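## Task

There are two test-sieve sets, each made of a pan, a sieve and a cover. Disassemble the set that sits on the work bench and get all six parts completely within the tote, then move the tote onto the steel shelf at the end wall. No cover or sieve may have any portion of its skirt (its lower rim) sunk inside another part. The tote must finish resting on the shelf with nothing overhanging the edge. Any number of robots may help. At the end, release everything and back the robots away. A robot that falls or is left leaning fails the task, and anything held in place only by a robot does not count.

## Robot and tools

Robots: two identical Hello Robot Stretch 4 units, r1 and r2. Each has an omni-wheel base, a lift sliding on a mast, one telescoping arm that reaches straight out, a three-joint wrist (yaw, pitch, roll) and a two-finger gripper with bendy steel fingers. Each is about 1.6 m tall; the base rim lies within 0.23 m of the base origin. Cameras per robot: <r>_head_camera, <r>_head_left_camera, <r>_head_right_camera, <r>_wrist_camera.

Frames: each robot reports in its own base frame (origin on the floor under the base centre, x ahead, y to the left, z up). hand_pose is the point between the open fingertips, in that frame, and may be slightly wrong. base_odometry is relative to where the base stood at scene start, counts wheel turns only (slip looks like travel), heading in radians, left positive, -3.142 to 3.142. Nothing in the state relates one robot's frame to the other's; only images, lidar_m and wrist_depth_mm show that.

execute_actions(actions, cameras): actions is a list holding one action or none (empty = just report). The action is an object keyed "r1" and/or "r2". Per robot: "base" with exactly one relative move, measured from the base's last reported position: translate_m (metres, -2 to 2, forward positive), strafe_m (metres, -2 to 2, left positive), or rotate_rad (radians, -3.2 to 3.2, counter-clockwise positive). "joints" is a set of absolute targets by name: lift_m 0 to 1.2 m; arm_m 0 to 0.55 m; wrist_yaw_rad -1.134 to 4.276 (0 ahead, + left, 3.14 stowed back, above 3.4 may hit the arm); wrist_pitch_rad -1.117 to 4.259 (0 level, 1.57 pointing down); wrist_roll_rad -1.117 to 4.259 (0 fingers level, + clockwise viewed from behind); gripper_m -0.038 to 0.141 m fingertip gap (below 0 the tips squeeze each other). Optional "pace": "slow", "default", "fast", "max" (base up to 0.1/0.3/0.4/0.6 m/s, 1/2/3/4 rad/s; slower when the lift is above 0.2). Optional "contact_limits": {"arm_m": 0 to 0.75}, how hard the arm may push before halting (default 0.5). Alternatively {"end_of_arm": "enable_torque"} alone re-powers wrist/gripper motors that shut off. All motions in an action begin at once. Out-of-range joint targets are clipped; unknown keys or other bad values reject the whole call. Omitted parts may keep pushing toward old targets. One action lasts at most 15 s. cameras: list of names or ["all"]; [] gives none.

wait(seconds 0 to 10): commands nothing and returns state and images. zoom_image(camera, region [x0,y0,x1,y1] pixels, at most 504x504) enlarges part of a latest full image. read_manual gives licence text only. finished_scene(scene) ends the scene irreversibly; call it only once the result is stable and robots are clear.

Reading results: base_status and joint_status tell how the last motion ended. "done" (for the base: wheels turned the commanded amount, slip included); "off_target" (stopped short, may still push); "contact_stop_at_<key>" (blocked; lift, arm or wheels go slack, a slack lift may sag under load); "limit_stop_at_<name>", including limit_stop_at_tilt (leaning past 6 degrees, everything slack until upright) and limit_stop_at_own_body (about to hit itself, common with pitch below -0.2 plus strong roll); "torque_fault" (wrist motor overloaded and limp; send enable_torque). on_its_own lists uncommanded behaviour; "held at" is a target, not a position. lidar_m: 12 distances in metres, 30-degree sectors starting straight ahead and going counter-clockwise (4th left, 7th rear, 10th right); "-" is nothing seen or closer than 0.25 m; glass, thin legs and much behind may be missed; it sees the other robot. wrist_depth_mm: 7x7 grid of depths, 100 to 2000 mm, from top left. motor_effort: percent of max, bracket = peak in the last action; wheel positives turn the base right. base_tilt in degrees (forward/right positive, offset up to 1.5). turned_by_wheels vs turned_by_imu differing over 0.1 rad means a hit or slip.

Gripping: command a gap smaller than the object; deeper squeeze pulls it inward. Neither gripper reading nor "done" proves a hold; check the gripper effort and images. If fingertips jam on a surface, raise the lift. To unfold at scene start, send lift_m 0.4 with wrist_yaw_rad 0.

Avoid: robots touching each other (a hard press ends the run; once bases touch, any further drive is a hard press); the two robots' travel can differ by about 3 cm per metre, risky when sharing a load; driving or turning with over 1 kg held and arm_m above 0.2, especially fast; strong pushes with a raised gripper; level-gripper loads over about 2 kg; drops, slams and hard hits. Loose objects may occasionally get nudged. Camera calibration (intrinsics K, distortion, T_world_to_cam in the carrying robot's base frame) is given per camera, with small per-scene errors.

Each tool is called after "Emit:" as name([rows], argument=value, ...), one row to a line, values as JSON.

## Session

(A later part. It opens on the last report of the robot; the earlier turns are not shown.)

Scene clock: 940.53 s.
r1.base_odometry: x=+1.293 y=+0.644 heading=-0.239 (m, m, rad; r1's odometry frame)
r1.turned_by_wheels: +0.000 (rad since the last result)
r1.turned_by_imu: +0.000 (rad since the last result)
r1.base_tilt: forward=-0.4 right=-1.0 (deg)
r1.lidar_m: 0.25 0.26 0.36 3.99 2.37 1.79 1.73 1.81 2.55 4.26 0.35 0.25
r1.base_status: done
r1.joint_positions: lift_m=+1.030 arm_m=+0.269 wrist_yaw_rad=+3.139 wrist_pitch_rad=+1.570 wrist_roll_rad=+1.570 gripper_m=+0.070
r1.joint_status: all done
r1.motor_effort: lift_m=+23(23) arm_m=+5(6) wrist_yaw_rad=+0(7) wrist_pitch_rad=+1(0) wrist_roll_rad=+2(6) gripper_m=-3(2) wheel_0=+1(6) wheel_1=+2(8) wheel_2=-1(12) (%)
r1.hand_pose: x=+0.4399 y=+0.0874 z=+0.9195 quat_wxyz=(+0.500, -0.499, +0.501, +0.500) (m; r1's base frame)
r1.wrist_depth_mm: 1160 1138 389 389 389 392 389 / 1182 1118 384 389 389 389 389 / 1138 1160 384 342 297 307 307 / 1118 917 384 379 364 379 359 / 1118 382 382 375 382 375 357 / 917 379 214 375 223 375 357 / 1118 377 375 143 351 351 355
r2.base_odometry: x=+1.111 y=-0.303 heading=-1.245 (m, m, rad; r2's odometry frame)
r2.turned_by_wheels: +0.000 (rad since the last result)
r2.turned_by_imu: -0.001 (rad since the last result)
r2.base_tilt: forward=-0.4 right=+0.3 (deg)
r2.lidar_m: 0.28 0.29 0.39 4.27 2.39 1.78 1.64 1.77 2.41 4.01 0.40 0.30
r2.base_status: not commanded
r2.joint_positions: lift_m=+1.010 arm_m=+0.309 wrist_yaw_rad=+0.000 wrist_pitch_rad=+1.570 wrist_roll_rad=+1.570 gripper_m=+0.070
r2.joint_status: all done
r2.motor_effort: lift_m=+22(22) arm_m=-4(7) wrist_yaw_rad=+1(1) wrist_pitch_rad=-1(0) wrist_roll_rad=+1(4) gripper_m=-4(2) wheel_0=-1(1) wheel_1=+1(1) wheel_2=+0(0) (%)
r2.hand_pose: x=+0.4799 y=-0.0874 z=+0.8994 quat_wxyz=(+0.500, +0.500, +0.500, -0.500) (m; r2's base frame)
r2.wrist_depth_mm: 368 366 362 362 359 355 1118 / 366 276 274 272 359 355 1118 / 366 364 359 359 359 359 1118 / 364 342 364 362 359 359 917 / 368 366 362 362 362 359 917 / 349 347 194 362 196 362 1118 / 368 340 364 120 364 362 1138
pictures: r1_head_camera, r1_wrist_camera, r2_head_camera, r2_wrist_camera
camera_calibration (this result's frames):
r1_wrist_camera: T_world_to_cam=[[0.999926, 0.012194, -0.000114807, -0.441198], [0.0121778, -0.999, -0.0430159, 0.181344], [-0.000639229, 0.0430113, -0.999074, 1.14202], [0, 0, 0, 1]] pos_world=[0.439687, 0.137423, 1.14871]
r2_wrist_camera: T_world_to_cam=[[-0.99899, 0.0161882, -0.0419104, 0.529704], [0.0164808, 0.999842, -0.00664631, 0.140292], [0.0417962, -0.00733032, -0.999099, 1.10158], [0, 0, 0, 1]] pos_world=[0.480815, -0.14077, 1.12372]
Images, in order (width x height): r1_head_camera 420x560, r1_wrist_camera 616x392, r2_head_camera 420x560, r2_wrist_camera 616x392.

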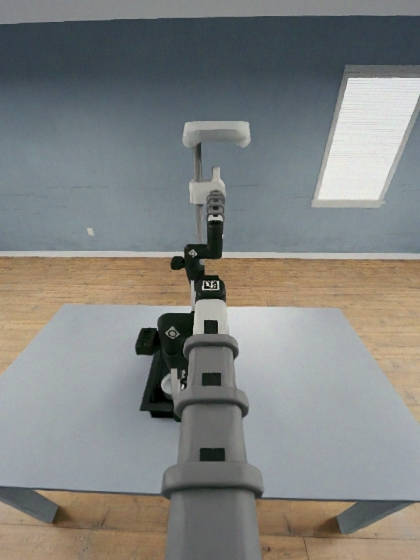

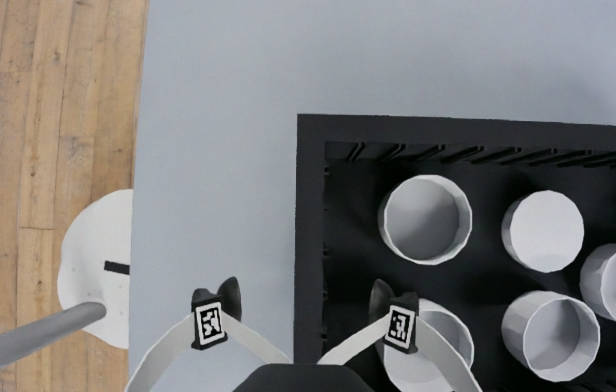

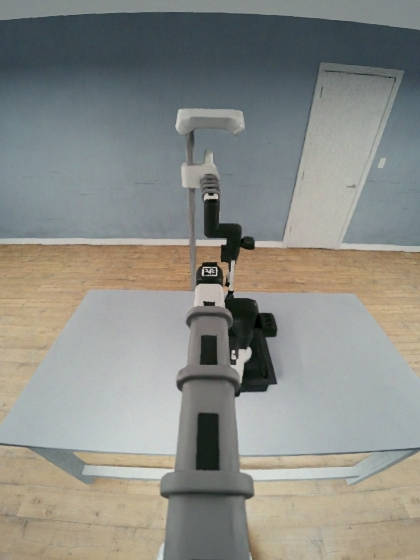

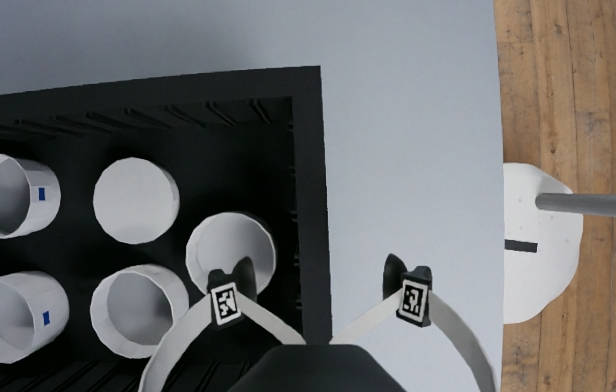

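Emit:
execute_actions([
  {"r2": {"joints": {"lift_m": 0.948, "arm_m": 0.315}}, "r1": {"base": {"strafe_m": -0.015}, "joints": {"lift_m": 0.949, "arm_m": 0.277}}},
], cameras=["r2_wrist_camera", "r1_wrist_camera", "r1_head_left_camera", "r2_head_right_camera"])

Scene clock: 960.27 s.
r1.base_odometry: x=+1.289 y=+0.629 heading=-0.239 (m, m, rad; r1's odometry frame)
r1.turned_by_wheels: +0.000 (rad since the last result)
r1.turned_by_imu: -0.001 (rad since the last result)
r1.base_tilt: forward=-0.4 right=-1.0 (deg)
r1.lidar_m: 0.25 0.25 0.38 4.02 2.37 1.79 1.71 1.81 2.55 4.26 0.36 0.25
r1.base_status: done
r1.joint_positions: lift_m=+0.949 arm_m=+0.276 wrist_yaw_rad=+3.140 wrist_pitch_rad=+1.570 wrist_roll_rad=+1.570 gripper_m=+0.070
r1.joint_status: all done
r1.motor_effort: lift_m=+18(25) arm_m=+6(8) wrist_yaw_rad=+1(0) wrist_pitch_rad=+3(2) wrist_roll_rad=+0(0) gripper_m=-4(3) wheel_0=+0(7) wheel_1=-3(8) wheel_2=+0(5) (%)
r1.hand_pose: x=+0.4469 y=+0.0874 z=+0.8390 quat_wxyz=(+0.500, -0.500, +0.500, +0.500) (m; r1's base frame)
r1.wrist_depth_mm: 1078 307 312 307 309 310 307 / 1078 304 306 218 219 219 219 / 1042 304 306 278 300 293 301 / 1060 304 303 300 282 282 298 / 831 300 301 298 297 297 298 / 831 297 213 294 223 296 297 / 1025 297 296 143 270 268 294
r2.base_odometry: x=+1.111 y=-0.303 heading=-1.245 (m, m, rad; r2's odometry frame)
r2.turned_by_wheels: +0.000 (rad since the last result)
r2.turned_by_imu: -0.001 (rad since the last result)
r2.base_tilt: forward=-0.5 right=+0.3 (deg)
r2.lidar_m: 0.27 0.29 0.40 4.24 2.38 1.75 1.66 1.76 2.42 4.02 0.41 0.30
r2.base_status: not commanded
r2.joint_positions: lift_m=+0.948 arm_m=+0.314 wrist_yaw_rad=+0.000 wrist_pitch_rad=+1.570 wrist_roll_rad=+1.570 gripper_m=+0.070
r2.joint_status: all done
r2.motor_effort: lift_m=+13(21) arm_m=+4(6) wrist_yaw_rad=+1(1) wrist_pitch_rad=-1(2) wrist_roll_rad=+1(1) gripper_m=+1(3) wheel_0=-1(1) wheel_1=+1(1) wheel_2=+0(1) (%)
r2.hand_pose: x=+0.4853 y=-0.0874 z=+0.8381 quat_wxyz=(+0.500, +0.500, +0.500, -0.500) (m; r2's base frame)
r2.wrist_depth_mm: 303 301 300 297 297 296 1060 / 215 214 230 211 298 296 1060 / 301 300 300 260 298 297 1060 / 304 281 300 298 298 297 854 / 304 301 298 291 300 298 854 / 304 286 193 213 195 298 854 / 281 285 301 120 301 298 1060
pictures: r1_head_left_camera, r1_wrist_camera, r2_head_right_camera, r2_wrist_camera
camera_calibration (this result's frames):
r1_wrist_camera: T_world_to_cam=[[0.999923, 0.0124216, -0.000109324, -0.448209], [0.0124054, -0.998997, -0.0430159, 0.177691], [-0.000643539, 0.0430112, -0.999074, 1.06152], [0, 0, 0, 1]] pos_world=[0.446653, 0.137423, 1.06813]
r2_wrist_camera: T_world_to_cam=[[-0.998989, 0.0162087, -0.0419247, 0.53259], [0.0165014, 0.999842, -0.00664606, 0.139785], [0.0418104, -0.00733116, -0.999099, 1.04008], [0, 0, 0, 1]] pos_world=[0.486259, -0.14077, 1.0624]
Images, in order (width x height): r1_head_left_camera 420x672, r1_wrist_camera 616x392, r2_head_right_camera 420x672, r2_wrist_camera 616x392.

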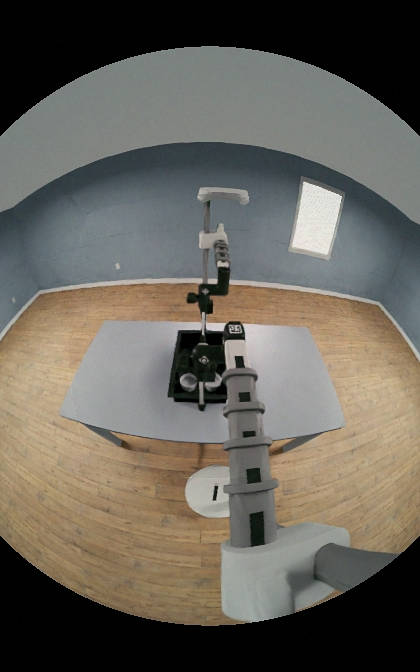

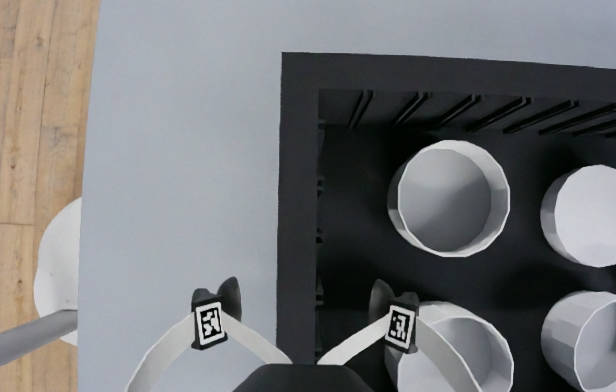

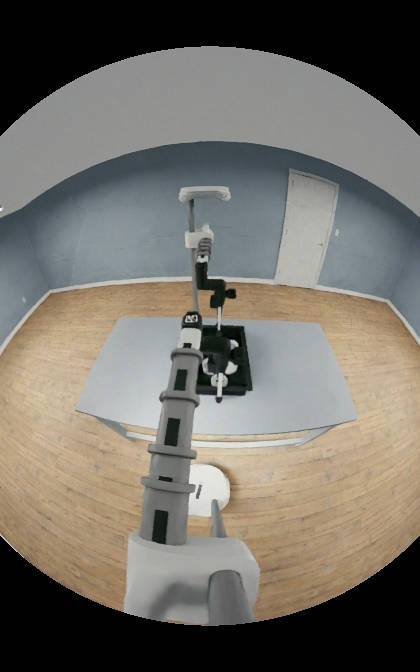

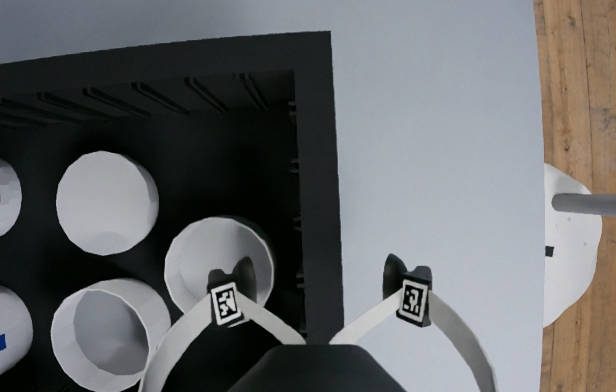

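Emit:
execute_actions([
  {"r2": {"joints": {"lift_m": 0.944, "arm_m": 0.320, "gripper_m": 0.035}, "pace": "slow"}, "r1": {"joints": {"lift_m": 0.948, "gripper_m": 0.035}, "pace": "slow"}},
], cameras=["r2_wrist_camera", "r1_wrist_camera"])

Scene clock: 979.70 s.
r1.base_odometry: x=+1.289 y=+0.629 heading=-0.239 (m, m, rad; r1's odometry frame)
r1.turned_by_wheels: +0.000 (rad since the last result)
r1.turned_by_imu: -0.001 (rad since the last result)
r1.base_tilt: forward=-0.4 right=-1.0 (deg)
r1.lidar_m: 0.25 0.25 0.36 4.02 2.36 1.77 1.70 1.81 2.54 4.25 0.34 0.26
r1.base_status: not commanded
r1.joint_positions: lift_m=+0.948 arm_m=+0.276 wrist_yaw_rad=+3.140 wrist_pitch_rad=+1.570 wrist_roll_rad=+1.570 gripper_m=+0.035
r1.joint_status: all done
r1.motor_effort: lift_m=+19(21) arm_m=+5(6) wrist_yaw_rad=+0(0) wrist_pitch_rad=+3(2) wrist_roll_rad=+1(1) gripper_m=-5(5) wheel_0=+0(0) wheel_1=-3(3) wheel_2=+0(0) (%)
r1.hand_pose: x=+0.4469 y=+0.0874 z=+0.8380 quat_wxyz=(+0.500, -0.500, +0.500, +0.500) (m; r1's base frame)
r1.wrist_depth_mm: 1078 307 306 309 309 307 309 / 1042 306 306 216 217 219 216 / 1078 303 303 279 300 291 301 / 1060 301 301 298 282 282 300 / 842 301 301 296 297 297 298 / 831 296 214 211 256 296 296 / 1042 296 294 151 248 270 291
r2.base_odometry: x=+1.111 y=-0.303 heading=-1.245 (m, m, rad; r2's odometry frame)
r2.turned_by_wheels: +0.000 (rad since the last result)
r2.turned_by_imu: -0.001 (rad since the last result)
r2.base_tilt: forward=-0.5 right=+0.4 (deg)
r2.lidar_m: 0.25 0.28 0.41 4.24 2.37 1.75 1.66 1.74 2.45 4.00 0.39 0.31
r2.base_status: not commanded
r2.joint_positions: lift_m=+0.944 arm_m=+0.319 wrist_yaw_rad=+0.000 wrist_pitch_rad=+1.570 wrist_roll_rad=+1.570 gripper_m=+0.035
r2.joint_status: all done
r2.motor_effort: lift_m=+13(14) arm_m=+4(4) wrist_yaw_rad=+2(1) wrist_pitch_rad=-2(2) wrist_roll_rad=+1(0) gripper_m=-2(5) wheel_0=-1(1) wheel_1=+1(1) wheel_2=+0(1) (%)
r2.hand_pose: x=+0.4903 y=-0.0874 z=+0.8341 quat_wxyz=(+0.500, +0.500, +0.500, -0.500) (m; r2's base frame)
r2.wrist_depth_mm: 300 297 252 249 293 290 1042 / 210 214 224 206 294 291 1060 / 298 296 294 207 294 291 668 / 300 277 294 207 296 293 530 / 300 298 294 214 294 293 564 / 301 282 193 208 192 294 564 / 277 281 297 119 297 296 683
pictures: r1_wrist_camera, r2_wrist_camera
camera_calibration (this result's frames):
r1_wrist_camera: T_world_to_cam=[[0.999923, 0.0124216, -0.000109324, -0.44821], [0.0124054, -0.998997, -0.0430159, 0.177648], [-0.000643539, 0.0430112, -0.999074, 1.06053], [0, 0, 0, 1]] pos_world=[0.446654, 0.137423, 1.06714]
r2_wrist_camera: T_world_to_cam=[[-0.998993, 0.0162087, -0.0418282, 0.537286], [0.0165008, 0.999842, -0.00664766, 0.139678], [0.0417138, -0.00733117, -0.999103, 1.03594], [0, 0, 0, 1]] pos_world=[0.491228, -0.14077, 1.05841]
Images, in order (width x height): r1_wrist_camera 616x392, r2_wrist_camera 616x392.

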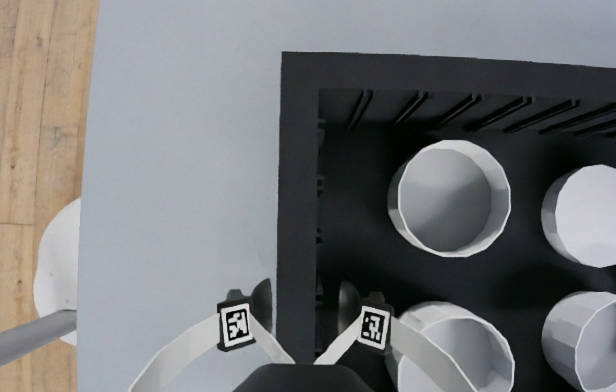

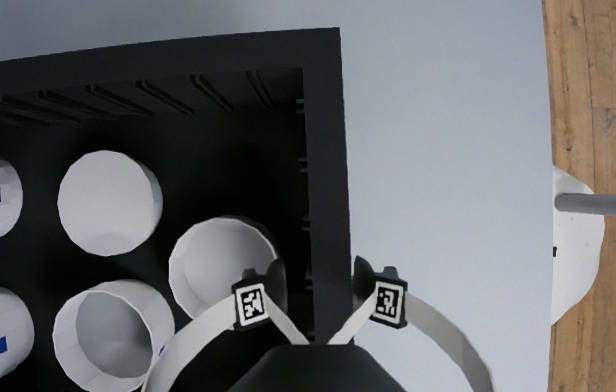

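Emit:
execute_actions([
  {"r2": {"joints": {"gripper_m": 0.015}, "pace": "slow"}, "r1": {"joints": {"gripper_m": 0.015}, "pace": "slow"}},
], cameras=["r2_wrist_camera", "r1_wrist_camera"])

Emit:
zoom_image(camera="r1_wrist_camera", region=[200, 230, 420, 392])

Emit:
zoom_image(camera="r2_wrist_camera", region=[210, 210, 430, 372])

Scene clock: 986.53 s.
r1.base_odometry: x=+1.289 y=+0.629 heading=-0.239 (m, m, rad; r1's odometry frame)
r1.turned_by_wheels: +0.000 (rad since the last result)
r1.turned_by_imu: -0.001 (rad since the last result)
r1.base_tilt: forward=-0.4 right=-1.0 (deg)
r1.lidar_m: 0.25 0.25 0.35 4.01 2.36 1.79 1.71 1.82 2.57 4.26 0.35 0.25
r1.base_status: not commanded
r1.joint_positions: lift_m=+0.948 arm_m=+0.276 wrist_yaw_rad=+3.141 wrist_pitch_rad=+1.565 wrist_roll_rad=+1.570 gripper_m=+0.015
r1.joint_status: all done
r1.motor_effort: lift_m=+20(20) arm_m=+6(6) wrist_yaw_rad=-5(4) wrist_pitch_rad=+16(17) wrist_roll_rad=+0(0) gripper_m=-11(13) wheel_0=+0(0) wheel_1=-3(3) wheel_2=+0(0) (%)
r1.hand_pose: x=+0.4453 y=+0.0874 z=+0.8378 quat_wxyz=(+0.498, -0.499, +0.501, +0.502) (m; r1's base frame)
r1.wrist_depth_mm: 1060 307 307 306 306 304 304 / 1060 307 304 216 215 214 213 / 1078 303 303 214 297 289 296 / 1060 301 300 279 290 278 294 / 831 298 298 285 296 293 291 / 831 298 297 208 279 290 290 / 1042 293 294 152 222 264 287
r2.base_odometry: x=+1.111 y=-0.303 heading=-1.245 (m, m, rad; r2's odometry frame)
r2.turned_by_wheels: +0.000 (rad since the last result)
r2.turned_by_imu: -0.001 (rad since the last result)
r2.base_tilt: forward=-0.4 right=+0.3 (deg)
r2.lidar_m: 0.27 0.30 0.40 4.26 2.42 1.75 1.67 1.76 2.41 4.01 0.42 0.29
r2.base_status: not commanded
r2.joint_positions: lift_m=+0.944 arm_m=+0.319 wrist_yaw_rad=-0.001 wrist_pitch_rad=+1.575 wrist_roll_rad=+1.570 gripper_m=+0.015
r2.joint_status: all done
r2.motor_effort: lift_m=+15(15) arm_m=+4(4) wrist_yaw_rad=+3(4) wrist_pitch_rad=-15(16) wrist_roll_rad=+0(1) gripper_m=-9(9) wheel_0=-1(1) wheel_1=+1(1) wheel_2=-1(0) (%)
r2.hand_pose: x=+0.4889 y=-0.0874 z=+0.8339 quat_wxyz=(+0.499, +0.499, +0.501, -0.501) (m; r2's base frame)
r2.wrist_depth_mm: 297 296 249 203 291 290 1042 / 206 213 228 203 293 291 1042 / 293 293 291 257 293 293 1042 / 273 271 291 290 294 293 530 / 296 293 290 209 294 293 569 / 294 276 190 204 187 293 569 / 274 277 291 122 296 296 1078
pictures: r1_wrist_camera, r2_wrist_camera
camera_calibration (this result's frames):
r1_wrist_camera: T_world_to_cam=[[0.999891, 0.0138726, -0.00501855, -0.442667], [0.0136437, -0.998978, -0.0430855, 0.177165], [-0.00561113, 0.0430123, -0.999059, 1.06255], [0, 0, 0, 1]] pos_world=[0.446164, 0.137422, 1.06696]
r2_wrist_camera: T_world_to_cam=[[-0.999155, 0.0172873, -0.0372966, 0.532274], [0.0175498, 0.999823, -0.00672245, 0.139247], [0.0371738, -0.00737132, -0.999282, 1.03823], [0, 0, 0, 1]] pos_world=[0.490785, -0.140771, 1.05827]
Images, in order (width x height): r1_wrist_camera 616x392, r2_wrist_camera 616x392.

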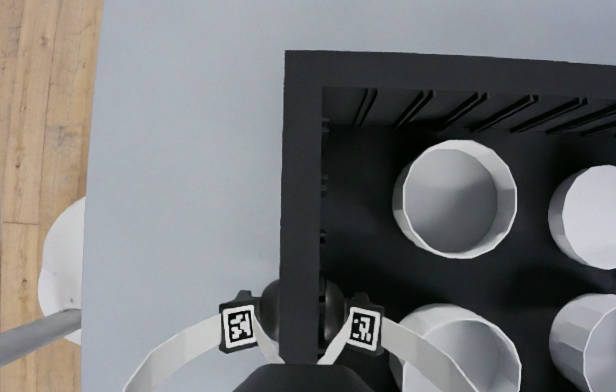

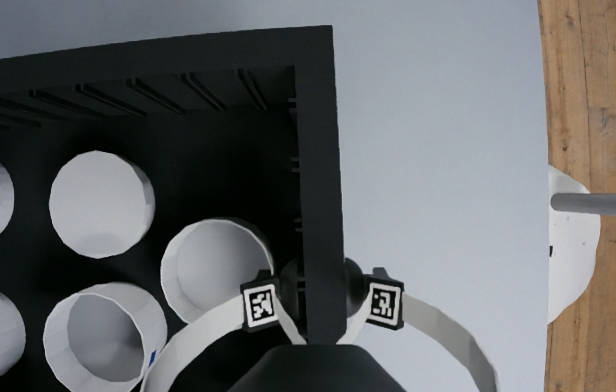

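Region (200, 230, 420, 392) of r1_wrist_camera's 616x392 image, scaled by 2.291; it fills the top 371 rows of this view, and the rest is white.

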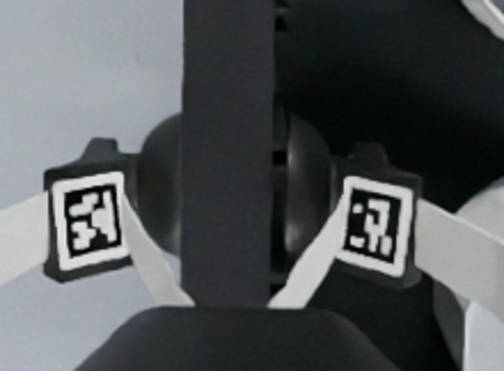

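Region (210, 210, 430, 372) of r2_wrist_camera's 616x392 image, scaled by 2.291; it fills the top 371 rows of this view, and the rest is white.

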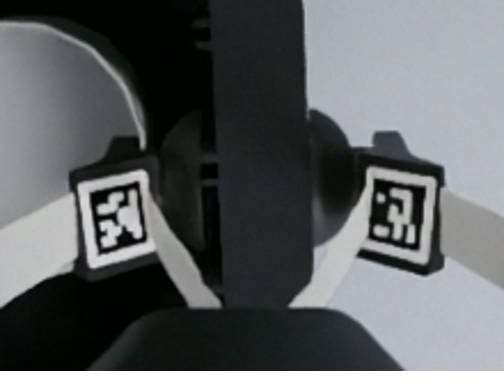

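Emit:
execute_actions([
  {"r2": {"joints": {"gripper_m": 0.045}, "pace": "slow"}, "r1": {"joints": {"gripper_m": 0.045}, "pace": "slow"}},
], cameras=[])

Emit:
execute_actions([
  {"r2": {"joints": {"lift_m": 0.936}, "pace": "slow"}, "r1": {"joints": {"lift_m": 0.940}, "pace": "slow"}},
], cameras=[])

Emit:
execute_actions([
  {"r2": {"joints": {"gripper_m": 0.015}, "pace": "slow"}, "r1": {"joints": {"gripper_m": 0.015}, "pace": "slow"}},
], cameras=["r2_wrist_camera", "r1_wrist_camera"])

Emit:
zoom_image(camera="r1_wrist_camera", region=[200, 230, 420, 392])

Emit:
zoom_image(camera="r2_wrist_camera", region=[210, 210, 430, 372])

Scene clock: 1004.47 s.
r1.base_odometry: x=+1.289 y=+0.629 heading=-0.239 (m, m, rad; r1's odometry frame)
r1.turned_by_wheels: +0.000 (rad since the last result)
r1.turned_by_imu: -0.001 (rad since the last result)
r1.base_tilt: forward=-0.3 right=-1.0 (deg)
r1.lidar_m: 0.25 0.25 0.37 4.04 2.37 1.79 1.69 1.82 2.57 4.27 0.34 0.25
r1.base_status: not commanded
r1.joint_positions: lift_m=+0.948 arm_m=+0.276 wrist_yaw_rad=+3.140 wrist_pitch_rad=+1.570 wrist_roll_rad=+1.570 gripper_m=+0.045
r1.joint_status: all done
r1.motor_effort: lift_m=+20(20) arm_m=+6(6) wrist_yaw_rad=-3(3) wrist_pitch_rad=+3(15) wrist_roll_rad=+0(0) gripper_m=-6(13) wheel_0=+0(0) wheel_1=-3(3) wheel_2=+0(0) (%)
r1.hand_pose: x=+0.4467 y=+0.0874 z=+0.8378 quat_wxyz=(+0.500, -0.500, +0.500, +0.500) (m; r1's base frame)
r1.wrist_depth_mm: 1078 307 309 309 309 307 309 / 1060 307 306 217 216 217 216 / 1060 304 301 283 303 291 300 / 1060 303 303 298 282 282 297 / 842 300 298 297 298 297 297 / 809 297 212 294 247 296 296 / 1008 296 296 146 217 271 293
r2.base_odometry: x=+1.111 y=-0.303 heading=-1.245 (m, m, rad; r2's odometry frame)
r2.turned_by_wheels: +0.000 (rad since the last result)
r2.turned_by_imu: -0.001 (rad since the last result)
r2.base_tilt: forward=-0.5 right=+0.3 (deg)
r2.lidar_m: 0.25 0.28 0.42 4.27 2.43 1.73 1.65 1.78 2.43 4.03 0.39 0.32
r2.base_status: not commanded
r2.joint_positions: lift_m=+0.944 arm_m=+0.319 wrist_yaw_rad=-0.001 wrist_pitch_rad=+1.570 wrist_roll_rad=+1.570 gripper_m=+0.045
r2.joint_status: all done
r2.motor_effort: lift_m=+15(15) arm_m=+4(5) wrist_yaw_rad=+3(4) wrist_pitch_rad=-2(16) wrist_roll_rad=+1(0) gripper_m=-4(10) wheel_0=-1(1) wheel_1=+1(1) wheel_2=-1(1) (%)
r2.hand_pose: x=+0.4902 y=-0.0874 z=+0.8339 quat_wxyz=(+0.500, +0.500, +0.500, -0.500) (m; r2's base frame)
r2.wrist_depth_mm: 300 298 252 294 291 290 1042 / 211 211 224 206 293 291 1042 / 298 297 294 293 294 291 668 / 298 277 296 207 294 293 535 / 300 298 294 216 296 294 564 / 300 281 197 208 192 294 564 / 279 281 298 121 297 294 676
pictures: none
No camera images: the call's "cameras" was empty. Leave "cameras" out to get every camera's image.

Scene clock: 1005.17 s.
r1.base_odometry: x=+1.289 y=+0.629 heading=-0.239 (m, m, rad; r1's odometry frame)
r1.turned_by_wheels: +0.000 (rad since the last result)
r1.turned_by_imu: +0.000 (rad since the last result)
r1.base_tilt: forward=-0.4 right=-1.0 (deg)
r1.lidar_m: 0.25 0.26 0.37 4.04 2.37 1.80 1.73 1.82 2.57 4.25 0.36 0.25
r1.base_status: not commanded
r1.joint_positions: lift_m=+0.940 arm_m=+0.276 wrist_yaw_rad=+3.140 wrist_pitch_rad=+1.570 wrist_roll_rad=+1.570 gripper_m=+0.045
r1.joint_status: all done
r1.motor_effort: lift_m=+18(18) arm_m=+5(6) wrist_yaw_rad=-2(3) wrist_pitch_rad=+3(3) wrist_roll_rad=+0(0) gripper_m=-5(5) wheel_0=+0(0) wheel_1=-3(3) wheel_2=+0(0) (%)
r1.hand_pose: x=+0.4467 y=+0.0874 z=+0.8299 quat_wxyz=(+0.500, -0.500, +0.500, +0.500) (m; r1's base frame)
r1.wrist_depth_mm: 1060 301 301 300 300 301 301 / 1060 298 298 210 210 209 209 / 1078 294 297 237 294 276 293 / 1042 293 294 290 274 274 293 / 820 291 291 289 290 289 290 / 820 289 211 287 246 287 287 / 1025 289 289 146 218 262 286
r2.base_odometry: x=+1.111 y=-0.303 heading=-1.245 (m, m, rad; r2's odometry frame)
r2.turned_by_wheels: +0.000 (rad since the last result)
r2.turned_by_imu: +0.000 (rad since the last result)
r2.base_tilt: forward=-0.4 right=+0.4 (deg)
r2.lidar_m: 0.26 0.30 0.44 4.27 2.38 1.73 1.67 1.76 2.45 4.02 0.42 0.31
r2.base_status: not commanded
r2.joint_positions: lift_m=+0.936 arm_m=+0.319 wrist_yaw_rad=-0.001 wrist_pitch_rad=+1.570 wrist_roll_rad=+1.570 gripper_m=+0.045
r2.joint_status: all done
r2.motor_effort: lift_m=+13(20) arm_m=+5(5) wrist_yaw_rad=+2(3) wrist_pitch_rad=-2(2) wrist_roll_rad=+0(0) gripper_m=-2(2) wheel_0=-1(1) wheel_1=+1(1) wheel_2=-1(0) (%)
r2.hand_pose: x=+0.4902 y=-0.0874 z=+0.8261 quat_wxyz=(+0.500, +0.500, +0.500, -0.500) (m; r2's base frame)
r2.wrist_depth_mm: 291 290 200 198 283 283 661 / 202 211 224 198 287 283 654 / 291 289 286 286 286 285 661 / 268 268 289 200 289 286 525 / 291 289 286 212 287 286 559 / 293 273 198 200 191 287 559 / 273 274 290 121 289 286 668
pictures: none
No camera images: the call's "cameras" was empty. Leave "cameras" out to get every camera's image.

Scene clock: 1006.63 s.
r1.base_odometry: x=+1.289 y=+0.629 heading=-0.239 (m, m, rad; r1's odometry frame)
r1.turned_by_wheels: +0.000 (rad since the last result)
r1.turned_by_imu: +0.000 (rad since the last result)
r1.base_tilt: forward=-0.4 right=-1.0 (deg)
r1.lidar_m: 0.25 0.27 0.37 4.03 2.38 1.76 1.71 1.81 2.57 4.27 0.33 0.27
r1.base_status: not commanded
r1.joint_positions: lift_m=+0.940 arm_m=+0.276 wrist_yaw_rad=+3.140 wrist_pitch_rad=+1.569 wrist_roll_rad=+1.570 gripper_m=+0.015
r1.joint_status: all done
r1.motor_effort: lift_m=+20(20) arm_m=+6(5) wrist_yaw_rad=-3(2) wrist_pitch_rad=+4(7) wrist_roll_rad=+0(1) gripper_m=-10(8) wheel_0=+0(0) wheel_1=-3(3) wheel_2=+0(0) (%)
r1.hand_pose: x=+0.4465 y=+0.0874 z=+0.8298 quat_wxyz=(+0.500, -0.499, +0.501, +0.500) (m; r1's base frame)
r1.wrist_depth_mm: 1078 297 298 300 298 300 297 / 1060 296 298 208 208 208 208 / 1060 294 294 238 293 273 291 / 1042 293 296 290 272 273 290 / 820 291 290 272 287 287 286 / 831 287 289 202 283 285 286 / 1025 289 289 156 184 260 283
r2.base_odometry: x=+1.111 y=-0.303 heading=-1.245 (m, m, rad; r2's odometry frame)
r2.turned_by_wheels: +0.000 (rad since the last result)
r2.turned_by_imu: +0.000 (rad since the last result)
r2.base_tilt: forward=-0.5 right=+0.3 (deg)
r2.lidar_m: 0.27 0.26 0.41 4.24 2.41 1.75 1.67 1.69 2.44 4.02 0.40 0.30
r2.base_status: not commanded
r2.joint_positions: lift_m=+0.936 arm_m=+0.319 wrist_yaw_rad=-0.001 wrist_pitch_rad=+1.570 wrist_roll_rad=+1.570 gripper_m=+0.015
r2.joint_status: all done
r2.motor_effort: lift_m=+13(13) arm_m=+5(5) wrist_yaw_rad=+3(3) wrist_pitch_rad=-3(2) wrist_roll_rad=+0(0) gripper_m=-6(5) wheel_0=-1(1) wheel_1=+1(1) wheel_2=+0(0) (%)
r2.hand_pose: x=+0.4902 y=-0.0874 z=+0.8261 quat_wxyz=(+0.500, +0.500, +0.500, -0.500) (m; r2's base frame)
r2.wrist_depth_mm: 291 289 200 198 286 283 661 / 202 211 225 199 286 283 661 / 290 289 287 199 286 285 668 / 268 267 289 200 287 285 530 / 293 290 286 212 287 286 559 / 293 273 265 200 189 287 559 / 273 274 290 121 289 285 668
pictures: r1_wrist_camera, r2_wrist_camera
camera_calibration (this result's frames):
r1_wrist_camera: T_world_to_cam=[[0.999913, 0.0131544, -0.00106409, -0.44714], [0.0130964, -0.998988, -0.0430295, 0.177003], [-0.00162904, 0.0430118, -0.999073, 1.05281], [0, 0, 0, 1]] pos_world=[0.446498, 0.137423, 1.05898]
r2_wrist_camera: T_world_to_cam=[[-0.99899, 0.0167117, -0.0417088, 0.53682], [0.0170034, 0.999833, -0.00664963, 0.139381], [0.0415907, -0.00735211, -0.999108, 1.028], [0, 0, 0, 1]] pos_world=[0.491153, -0.140771, 1.0504]
Images, in order (width x height): r1_wrist_camera 616x392, r2_wrist_camera 616x392.

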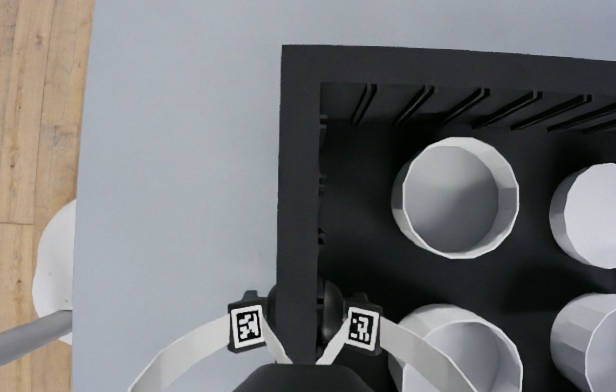

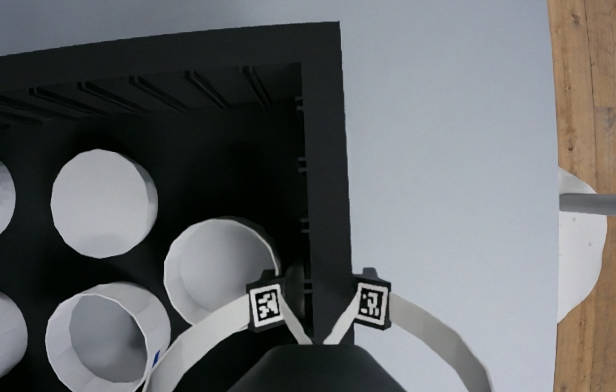

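Region (200, 230, 420, 392) of r1_wrist_camera's 616x392 image, scaled by 2.291; it fills the top 371 rows of this view, and the rest is white.

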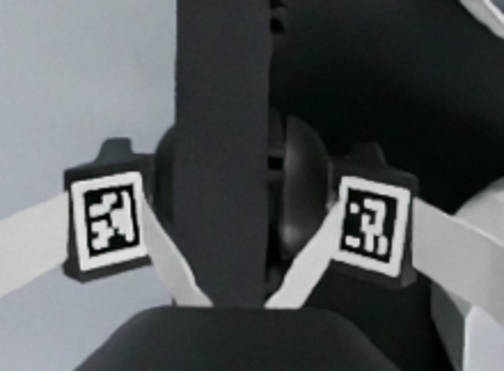

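Region (210, 210, 430, 372) of r2_wrist_camera's 616x392 image, scaled by 2.291; it fills the top 371 rows of this view, and the rest is white.

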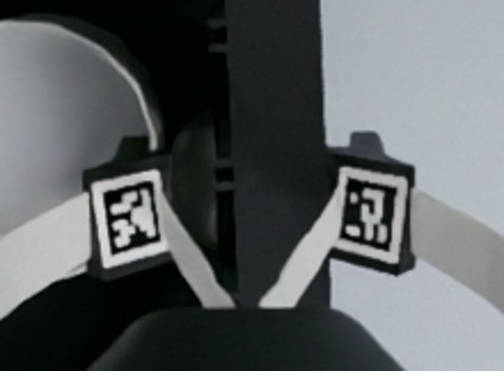

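Emit:
execute_actions([
  {"r1": {"joints": {"lift_m": 0.935, "arm_m": 0.281}, "pace": "slow"}},
], cameras=["r1_wrist_camera"])

Emit:
zoom_image(camera="r1_wrist_camera", region=[200, 230, 420, 392])

Scene clock: 1013.53 s.
r1.base_odometry: x=+1.289 y=+0.629 heading=-0.239 (m, m, rad; r1's odometry frame)
r1.turned_by_wheels: +0.000 (rad since the last result)
r1.turned_by_imu: -0.001 (rad since the last result)
r1.base_tilt: forward=-0.4 right=-1.0 (deg)
r1.lidar_m: 0.25 0.27 0.39 4.02 2.35 1.79 1.71 1.82 2.58 4.25 0.37 0.26
r1.base_status: not commanded
r1.joint_positions: lift_m=+0.935 arm_m=+0.280 wrist_yaw_rad=+3.140 wrist_pitch_rad=+1.569 wrist_roll_rad=+1.570 gripper_m=+0.015
r1.joint_status: all done
r1.motor_effort: lift_m=+18(16) arm_m=+6(3) wrist_yaw_rad=-2(3) wrist_pitch_rad=+5(6) wrist_roll_rad=+1(0) gripper_m=-6(9) wheel_0=+0(0) wheel_1=-3(3) wheel_2=+0(0) (%)
r1.hand_pose: x=+0.4504 y=+0.0874 z=+0.8250 quat_wxyz=(+0.500, -0.499, +0.501, +0.500) (m; r1's base frame)
r1.wrist_depth_mm: 1060 296 294 296 297 296 297 / 1042 294 294 204 206 204 205 / 1042 290 290 203 287 270 289 / 1042 290 289 201 270 267 285 / 809 287 289 200 285 282 283 / 715 285 282 198 282 282 281 / 647 283 283 155 180 257 279
r2.base_odometry: x=+1.111 y=-0.303 heading=-1.245 (m, m, rad; r2's odometry frame)
r2.turned_by_wheels: +0.000 (rad since the last result)
r2.turned_by_imu: -0.001 (rad since the last result)
r2.base_tilt: forward=-0.5 right=+0.3 (deg)
r2.lidar_m: 0.26 0.31 0.40 4.26 2.41 1.73 1.66 1.74 2.41 3.99 0.44 0.32
r2.base_status: not commanded
r2.joint_positions: lift_m=+0.936 arm_m=+0.319 wrist_yaw_rad=+0.000 wrist_pitch_rad=+1.570 wrist_roll_rad=+1.570 gripper_m=+0.015
r2.joint_status: not commanded
r2.motor_effort: lift_m=+13(13) arm_m=+4(5) wrist_yaw_rad=+3(2) wrist_pitch_rad=-2(1) wrist_roll_rad=+0(1) gripper_m=-7(4) wheel_0=-1(1) wheel_1=+1(1) wheel_2=+0(0) (%)
r2.hand_pose: x=+0.4902 y=-0.0874 z=+0.8261 quat_wxyz=(+0.500, +0.500, +0.500, -0.500) (m; r2's base frame)
r2.wrist_depth_mm: 291 290 200 198 286 283 661 / 202 211 225 198 285 283 661 / 291 289 287 199 285 283 661 / 268 268 287 200 287 286 525 / 293 290 287 211 287 286 559 / 293 274 265 200 189 286 559 / 273 274 289 121 289 286 668
pictures: r1_wrist_camera
camera_calibration (this result's frames):
r1_wrist_camera: T_world_to_cam=[[0.999914, 0.0130634, -0.00115671, -0.450951], [0.0130016, -0.998989, -0.0430308, 0.17679], [-0.00171767, 0.0430121, -0.999073, 1.04807], [0, 0, 0, 1]] pos_world=[0.450414, 0.137423, 1.05418]
Images, in order (width x height): r1_wrist_camera 616x392.

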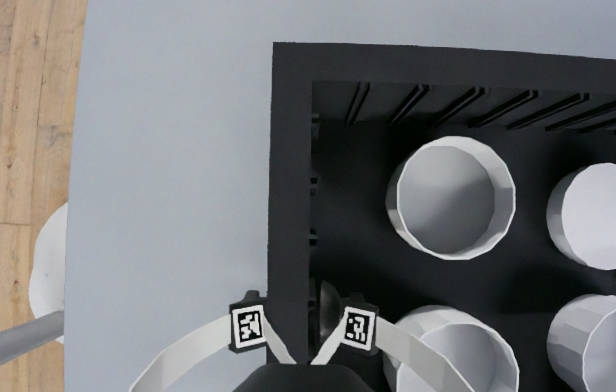

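Region (200, 230, 420, 392) of r1_wrist_camera's 616x392 image, scaled by 2.291; it fills the top 371 rows of this view, and the rest is white.

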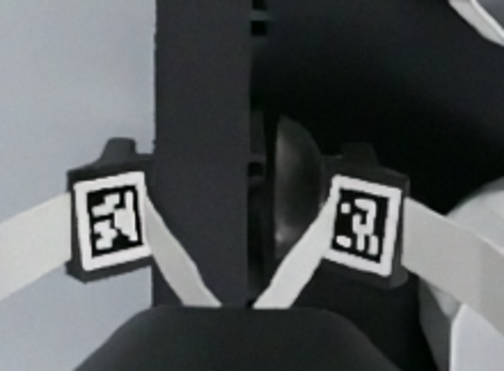

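Emit:
execute_actions([
  {"r1": {"joints": {"arm_m": 0.279, "gripper_m": -0.008}, "pace": "slow"}, "r2": {"joints": {"gripper_m": -0.008}, "pace": "slow"}},
], cameras=["r1_wrist_camera", "r2_wrist_camera"])

Scene clock: 1020.07 s.
r1.base_odometry: x=+1.289 y=+0.629 heading=-0.239 (m, m, rad; r1's odometry frame)
r1.turned_by_wheels: +0.000 (rad since the last result)
r1.turned_by_imu: -0.001 (rad since the last result)
r1.base_tilt: forward=-0.4 right=-1.0 (deg)
r1.lidar_m: 0.25 0.26 0.40 4.04 2.38 1.75 1.71 1.84 2.51 4.26 0.35 0.26
r1.base_status: not commanded
r1.joint_positions: lift_m=+0.935 arm_m=+0.280 wrist_yaw_rad=+3.140 wrist_pitch_rad=+1.572 wrist_roll_rad=+1.570 gripper_m=-0.008
r1.joint_status: all done
r1.motor_effort: lift_m=+20(20) arm_m=-5(4) wrist_yaw_rad=+0(0) wrist_pitch_rad=-2(3) wrist_roll_rad=+1(1) gripper_m=-16(14) wheel_0=+0(0) wheel_1=-3(3) wheel_2=+0(0) (%)
r1.hand_pose: x=+0.4513 y=+0.0874 z=+0.8248 quat_wxyz=(+0.501, -0.500, +0.500, +0.499) (m; r1's base frame)
r1.wrist_depth_mm: 1042 296 294 293 293 296 296 / 1042 293 294 200 207 201 200 / 1042 290 293 198 286 268 282 / 1025 286 289 197 266 265 279 / 831 286 285 196 281 278 281 / 715 283 282 195 274 279 279 / 654 281 234 158 181 255 277
r2.base_odometry: x=+1.111 y=-0.303 heading=-1.245 (m, m, rad; r2's odometry frame)
r2.turned_by_wheels: +0.000 (rad since the last result)
r2.turned_by_imu: -0.001 (rad since the last result)
r2.base_tilt: forward=-0.5 right=+0.3 (deg)
r2.lidar_m: 0.29 0.28 0.40 4.26 2.41 1.74 1.67 1.73 2.42 4.03 0.42 0.31
r2.base_status: not commanded
r2.joint_positions: lift_m=+0.936 arm_m=+0.319 wrist_yaw_rad=+0.001 wrist_pitch_rad=+1.568 wrist_roll_rad=+1.570 gripper_m=-0.008
r2.joint_status: all done
r2.motor_effort: lift_m=+15(15) arm_m=+4(4) wrist_yaw_rad=+0(1) wrist_pitch_rad=+3(5) wrist_roll_rad=+1(0) gripper_m=-14(9) wheel_0=-1(1) wheel_1=+1(1) wheel_2=+0(1) (%)
r2.hand_pose: x=+0.4910 y=-0.0874 z=+0.8259 quat_wxyz=(+0.501, +0.500, +0.500, -0.499) (m; r2's base frame)
r2.wrist_depth_mm: 290 241 194 194 283 282 654 / 200 214 233 193 285 282 654 / 286 285 282 221 286 283 282 / 265 264 285 282 286 285 283 / 287 285 282 210 286 285 285 / 290 270 185 196 183 286 285 / 270 272 287 120 289 285 661
pictures: r1_wrist_camera, r2_wrist_camera
camera_calibration (this result's frames):
r1_wrist_camera: T_world_to_cam=[[0.999923, 0.0123186, 0.00161367, -0.45402], [0.0123766, -0.998999, -0.0429912, 0.177018], [0.00108246, 0.0430078, -0.999074, 1.04659], [0, 0, 0, 1]] pos_world=[0.450661, 0.137423, 1.05396]
r2_wrist_camera: T_world_to_cam=[[-0.998918, 0.0156589, -0.043797, 0.539179], [0.0159635, 0.999851, -0.00661512, 0.13985], [0.0436868, -0.00730711, -0.999019, 1.02675], [0, 0, 0, 1]] pos_world=[0.491508, -0.140769, 1.05028]
Images, in order (width x height): r1_wrist_camera 616x392, r2_wrist_camera 616x392.

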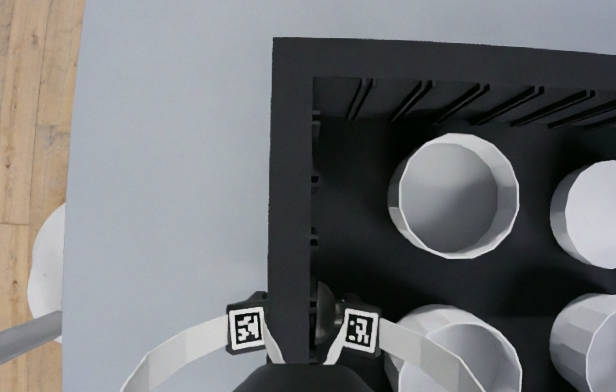

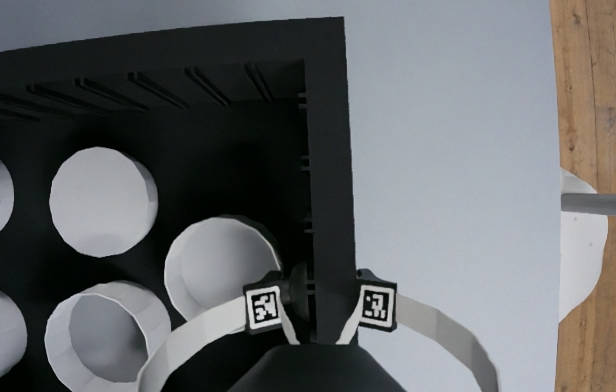

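Emit:
execute_actions([
  {"r1": {"joints": {"lift_m": 0.985}, "pace": "slow"}, "r2": {"joints": {"lift_m": 0.986}, "pace": "slow"}},
], cameras=["r1_wrist_camera", "r2_wrist_camera", "r1_head_left_camera", "r2_head_right_camera"])

Scene clock: 1031.63 s.
r1.base_odometry: x=+1.289 y=+0.629 heading=-0.239 (m, m, rad; r1's odometry frame)
r1.turned_by_wheels: +0.000 (rad since the last result)
r1.turned_by_imu: -0.001 (rad since the last result)
r1.base_tilt: forward=-0.4 right=-1.0 (deg)
r1.lidar_m: 0.25 0.25 0.36 4.02 2.33 1.80 1.68 1.82 2.54 4.25 0.32 0.25
r1.base_status: not commanded
r1.joint_positions: lift_m=+0.985 arm_m=+0.280 wrist_yaw_rad=+3.140 wrist_pitch_rad=+1.572 wrist_roll_rad=+1.570 gripper_m=-0.008
r1.joint_status: all done
r1.motor_effort: lift_m=+27(30) arm_m=-5(5) wrist_yaw_rad=+1(1) wrist_pitch_rad=-3(4) wrist_roll_rad=+1(0) gripper_m=-16(16) wheel_0=+0(0) wheel_1=-3(3) wheel_2=+0(0) (%)
r1.hand_pose: x=+0.4513 y=+0.0874 z=+0.8743 quat_wxyz=(+0.501, -0.500, +0.500, +0.499) (m; r1's base frame)
r1.wrist_depth_mm: 1098 343 345 347 343 343 345 / 1098 342 342 200 207 201 200 / 1118 342 340 200 285 267 283 / 1098 340 336 197 265 266 283 / 878 336 334 196 281 281 279 / 854 332 332 195 279 279 278 / 1078 329 258 157 182 254 278
r2.base_odometry: x=+1.111 y=-0.303 heading=-1.245 (m, m, rad; r2's odometry frame)
r2.turned_by_wheels: +0.000 (rad since the last result)
r2.turned_by_imu: -0.001 (rad since the last result)
r2.base_tilt: forward=-0.5 right=+0.3 (deg)
r2.lidar_m: 0.28 0.30 0.42 4.28 2.38 1.73 1.67 1.73 2.44 4.04 0.41 0.28
r2.base_status: not commanded
r2.joint_positions: lift_m=+0.986 arm_m=+0.319 wrist_yaw_rad=+0.001 wrist_pitch_rad=+1.568 wrist_roll_rad=+1.570 gripper_m=-0.008
r2.joint_status: all done
r2.motor_effort: lift_m=+24(19) arm_m=+4(4) wrist_yaw_rad=-1(0) wrist_pitch_rad=+4(6) wrist_roll_rad=+0(0) gripper_m=-14(14) wheel_0=-1(1) wheel_1=+1(1) wheel_2=+0(0) (%)
r2.hand_pose: x=+0.4910 y=-0.0874 z=+0.8752 quat_wxyz=(+0.501, +0.500, +0.500, -0.499) (m; r2's base frame)
r2.wrist_depth_mm: 342 267 195 193 334 330 1098 / 201 213 233 194 334 330 1098 / 286 285 283 221 334 334 1078 / 264 263 283 282 334 332 878 / 287 286 283 210 338 334 878 / 290 271 185 196 183 334 976 / 271 271 287 120 340 334 1118
pictures: r1_head_left_camera, r1_wrist_camera, r2_head_right_camera, r2_wrist_camera
camera_calibration (this result's frames):
r1_wrist_camera: T_world_to_cam=[[0.999923, 0.0122786, 0.00170307, -0.454204], [0.0123405, -0.998999, -0.0429899, 0.179162], [0.00117351, 0.0430076, -0.999074, 1.09603], [0, 0, 0, 1]] pos_world=[0.450672, 0.137423, 1.10349]
r2_wrist_camera: T_world_to_cam=[[-0.998913, 0.0156152, -0.043918, 0.541486], [0.0159206, 0.999851, -0.00661312, 0.140194], [0.0438082, -0.00730513, -0.999013, 1.07593], [0, 0, 0, 1]] pos_world=[0.491531, -0.140769, 1.09957]
Images, in order (width x height): r1_head_left_camera 420x672, r1_wrist_camera 616x392, r2_head_right_camera 420x672, r2_wrist_camera 616x392.

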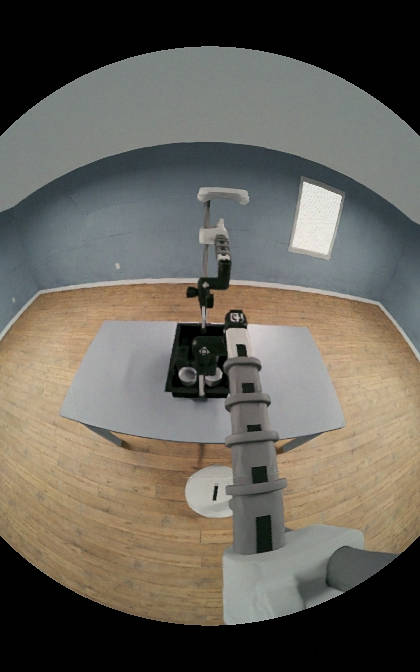

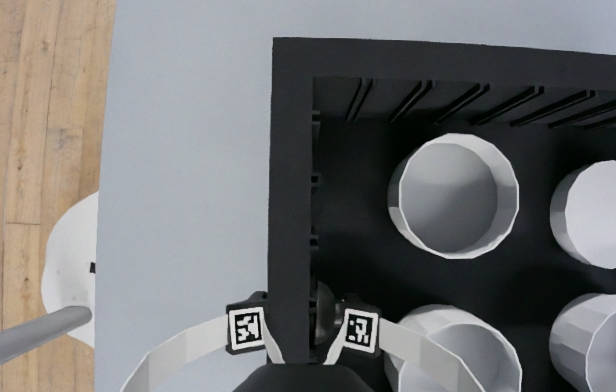

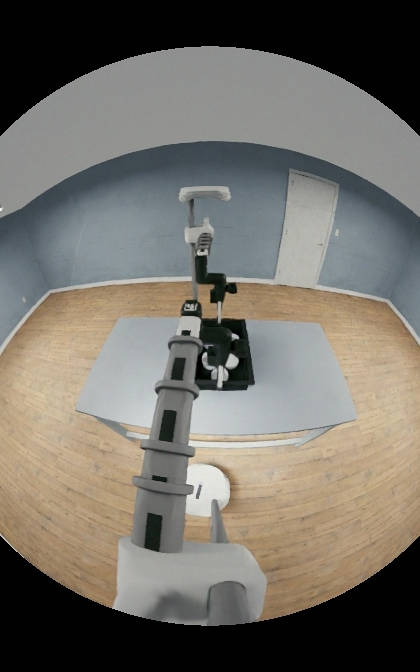

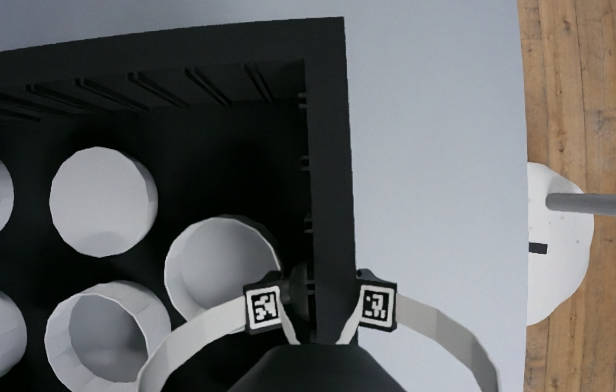

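Emit:
execute_actions([
  {"r1": {"base": {"strafe_m": 0.4}}, "r2": {"base": {"strafe_m": -0.4}}},
], cameras=["r1_wrist_camera", "r2_wrist_camera"])

Scene clock: 1038.53 s.
r1.base_odometry: x=+1.384 y=+1.018 heading=-0.239 (m, m, rad; r1's odometry frame)
r1.turned_by_wheels: +0.000 (rad since the last result)
r1.turned_by_imu: -0.001 (rad since the last result)
r1.base_tilt: forward=-0.4 right=-1.0 (deg)
r1.lidar_m: 0.25 0.26 0.38 3.63 2.36 1.77 1.68 1.81 2.56 0.95 0.34 0.26
r1.base_status: done
r1.joint_positions: lift_m=+0.985 arm_m=+0.280 wrist_yaw_rad=+3.138 wrist_pitch_rad=+1.578 wrist_roll_rad=+1.570 gripper_m=-0.008
r1.joint_status: not commanded
r1.motor_effort: lift_m=+25(26) arm_m=-5(5) wrist_yaw_rad=+6(6) wrist_pitch_rad=-20(19) wrist_roll_rad=+1(0) gripper_m=-17(18) wheel_0=-2(9) wheel_1=-1(10) wheel_2=+0(1) (%)
r1.hand_pose: x=+0.4532 y=+0.0874 z=+0.8744 quat_wxyz=(+0.503, -0.501, +0.499, +0.497) (m; r1's base frame)
r1.wrist_depth_mm: 1118 343 343 345 270 347 349 / 1098 340 342 196 209 200 198 / 1078 338 342 281 279 272 282 / 1078 336 334 279 265 264 282 / 854 332 332 282 281 282 282 / 854 330 330 194 264 282 282 / 1042 329 330 156 181 258 282
r2.base_odometry: x=+0.732 y=-0.431 heading=-1.245 (m, m, rad; r2's odometry frame)
r2.turned_by_wheels: +0.000 (rad since the last result)
r2.turned_by_imu: +0.000 (rad since the last result)
r2.base_tilt: forward=-0.4 right=+0.3 (deg)
r2.lidar_m: 0.27 0.30 0.40 4.67 2.38 1.76 1.65 1.73 2.46 3.62 0.43 0.29
r2.base_status: done
r2.joint_positions: lift_m=+0.986 arm_m=+0.320 wrist_yaw_rad=+0.003 wrist_pitch_rad=+1.562 wrist_roll_rad=+1.570 gripper_m=-0.008
r2.joint_status: not commanded
r2.motor_effort: lift_m=+22(23) arm_m=+3(4) wrist_yaw_rad=-6(6) wrist_pitch_rad=+22(23) wrist_roll_rad=+0(1) gripper_m=-15(15) wheel_0=-2(9) wheel_1=+0(10) wheel_2=+3(0) (%)
r2.hand_pose: x=+0.4932 y=-0.0874 z=+0.8753 quat_wxyz=(+0.503, +0.501, +0.499, -0.497) (m; r2's base frame)
r2.wrist_depth_mm: 268 193 191 189 332 329 1078 / 198 216 231 196 334 330 1078 / 285 282 281 192 334 332 1098 / 265 265 282 195 336 332 878 / 290 289 283 207 336 334 878 / 291 272 186 197 186 332 891 / 272 274 291 119 338 332 1098
pictures: r1_wrist_camera, r2_wrist_camera
camera_calibration (this result's frames):
r1_wrist_camera: T_world_to_cam=[[0.999919, 0.0102391, 0.00755295, -0.461004], [0.010554, -0.999023, -0.0429053, 0.179873], [0.00710627, 0.0429815, -0.999051, 1.09341], [0, 0, 0, 1]] pos_world=[0.451298, 0.137421, 1.10357]
r2_wrist_camera: T_world_to_cam=[[-0.998657, 0.0136347, -0.0499898, 0.548728], [0.0139774, 0.999881, -0.00651258, 0.141026], [0.049895, -0.00720256, -0.998728, 1.07268], [0, 0, 0, 1]] pos_world=[0.492498, -0.140765, 1.09967]
Images, in order (width x height): r1_wrist_camera 616x392, r2_wrist_camera 616x392.

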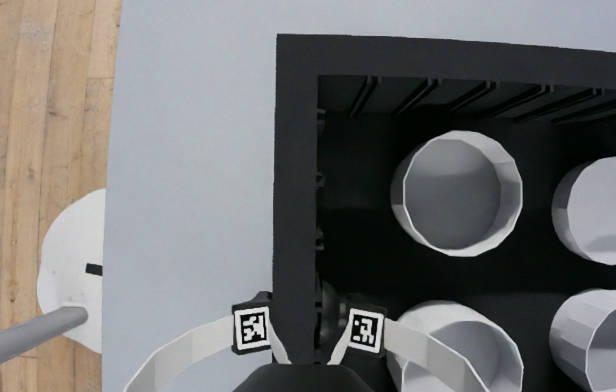

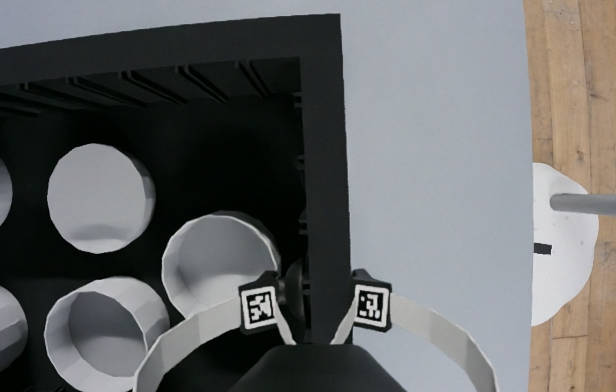

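Emit:
execute_actions([
  {"r1": {"base": {"rotate_rad": -0.018}, "joints": {"arm_m": 0.288, "gripper_m": -0.016}, "pace": "slow"}, "r2": {"joints": {"gripper_m": -0.016}, "pace": "slow"}},
], cameras=["r1_wrist_camera", "r2_wrist_camera"])

Scene clock: 1054.97 s.
r1.base_odometry: x=+1.384 y=+1.018 heading=-0.256 (m, m, rad; r1's odometry frame)
r1.turned_by_wheels: -0.017 (rad since the last result)
r1.turned_by_imu: -0.019 (rad since the last result)
r1.base_tilt: forward=-0.4 right=-1.0 (deg)
r1.lidar_m: 0.25 0.28 0.38 3.65 2.43 1.77 1.71 1.82 2.45 1.02 0.39 0.25
r1.base_status: done
r1.joint_positions: lift_m=+0.985 arm_m=+0.287 wrist_yaw_rad=+3.139 wrist_pitch_rad=+1.573 wrist_roll_rad=+1.570 gripper_m=-0.015
r1.joint_status: all done
r1.motor_effort: lift_m=+25(25) arm_m=+6(7) wrist_yaw_rad=+2(7) wrist_pitch_rad=-5(20) wrist_roll_rad=+1(0) gripper_m=-18(18) wheel_0=+2(3) wheel_1=+1(1) wheel_2=+5(4) (%)
r1.hand_pose: x=+0.4587 y=+0.0874 z=+0.8744 quat_wxyz=(+0.501, -0.500, +0.500, +0.499) (m; r1's base frame)
r1.wrist_depth_mm: 1098 342 343 270 270 270 343 / 1078 342 342 194 216 214 211 / 1098 338 340 253 279 263 281 / 1098 336 336 194 262 263 279 / 891 334 334 194 281 279 281 / 866 332 332 194 257 279 278 / 1060 329 257 156 180 249 278
r2.base_odometry: x=+0.732 y=-0.431 heading=-1.245 (m, m, rad; r2's odometry frame)
r2.turned_by_wheels: +0.000 (rad since the last result)
r2.turned_by_imu: -0.001 (rad since the last result)
r2.base_tilt: forward=-0.5 right=+0.4 (deg)
r2.lidar_m: 0.28 0.30 0.42 4.65 2.39 1.76 1.66 1.78 2.42 3.63 0.41 0.29
r2.base_status: not commanded
r2.joint_positions: lift_m=+0.986 arm_m=+0.320 wrist_yaw_rad=+0.002 wrist_pitch_rad=+1.567 wrist_roll_rad=+1.570 gripper_m=-0.016
r2.joint_status: all done
r2.motor_effort: lift_m=+22(22) arm_m=+3(2) wrist_yaw_rad=-4(7) wrist_pitch_rad=+8(24) wrist_roll_rad=+0(1) gripper_m=-13(17) wheel_0=-2(2) wheel_1=-1(1) wheel_2=+2(3) (%)
r2.hand_pose: x=+0.4917 y=-0.0874 z=+0.8753 quat_wxyz=(+0.502, +0.500, +0.500, -0.498) (m; r2's base frame)
r2.wrist_depth_mm: 342 191 189 188 332 330 1078 / 195 211 228 195 332 330 1078 / 282 279 278 191 334 330 1098 / 263 262 281 193 336 332 891 / 286 283 281 209 336 334 878 / 290 270 185 195 183 334 1008 / 272 271 287 125 338 336 1118
pictures: r1_wrist_camera, r2_wrist_camera
camera_calibration (this result's frames):
r1_wrist_camera: T_world_to_cam=[[0.999925, 0.0119938, 0.00265128, -0.462425], [0.0120966, -0.999003, -0.0429763, 0.179174], [0.00213319, 0.0430051, -0.999073, 1.09566], [0, 0, 0, 1]] pos_world=[0.457886, 0.137422, 1.10357]
r2_wrist_camera: T_world_to_cam=[[-0.99888, 0.0144684, -0.0450507, 0.54308], [0.0147801, 0.999869, -0.00659481, 0.140729], [0.0449494, -0.00725328, -0.998963, 1.07538], [0, 0, 0, 1]] pos_world=[0.492054, -0.140768, 1.09966]
Images, in order (width x height): r1_wrist_camera 616x392, r2_wrist_camera 616x392.

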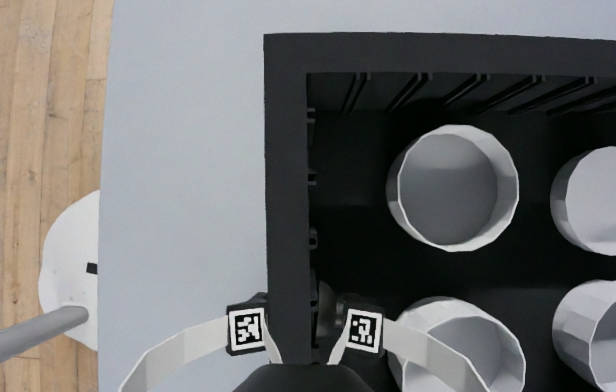

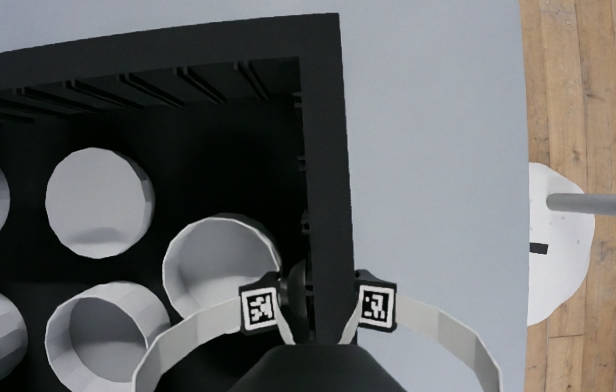

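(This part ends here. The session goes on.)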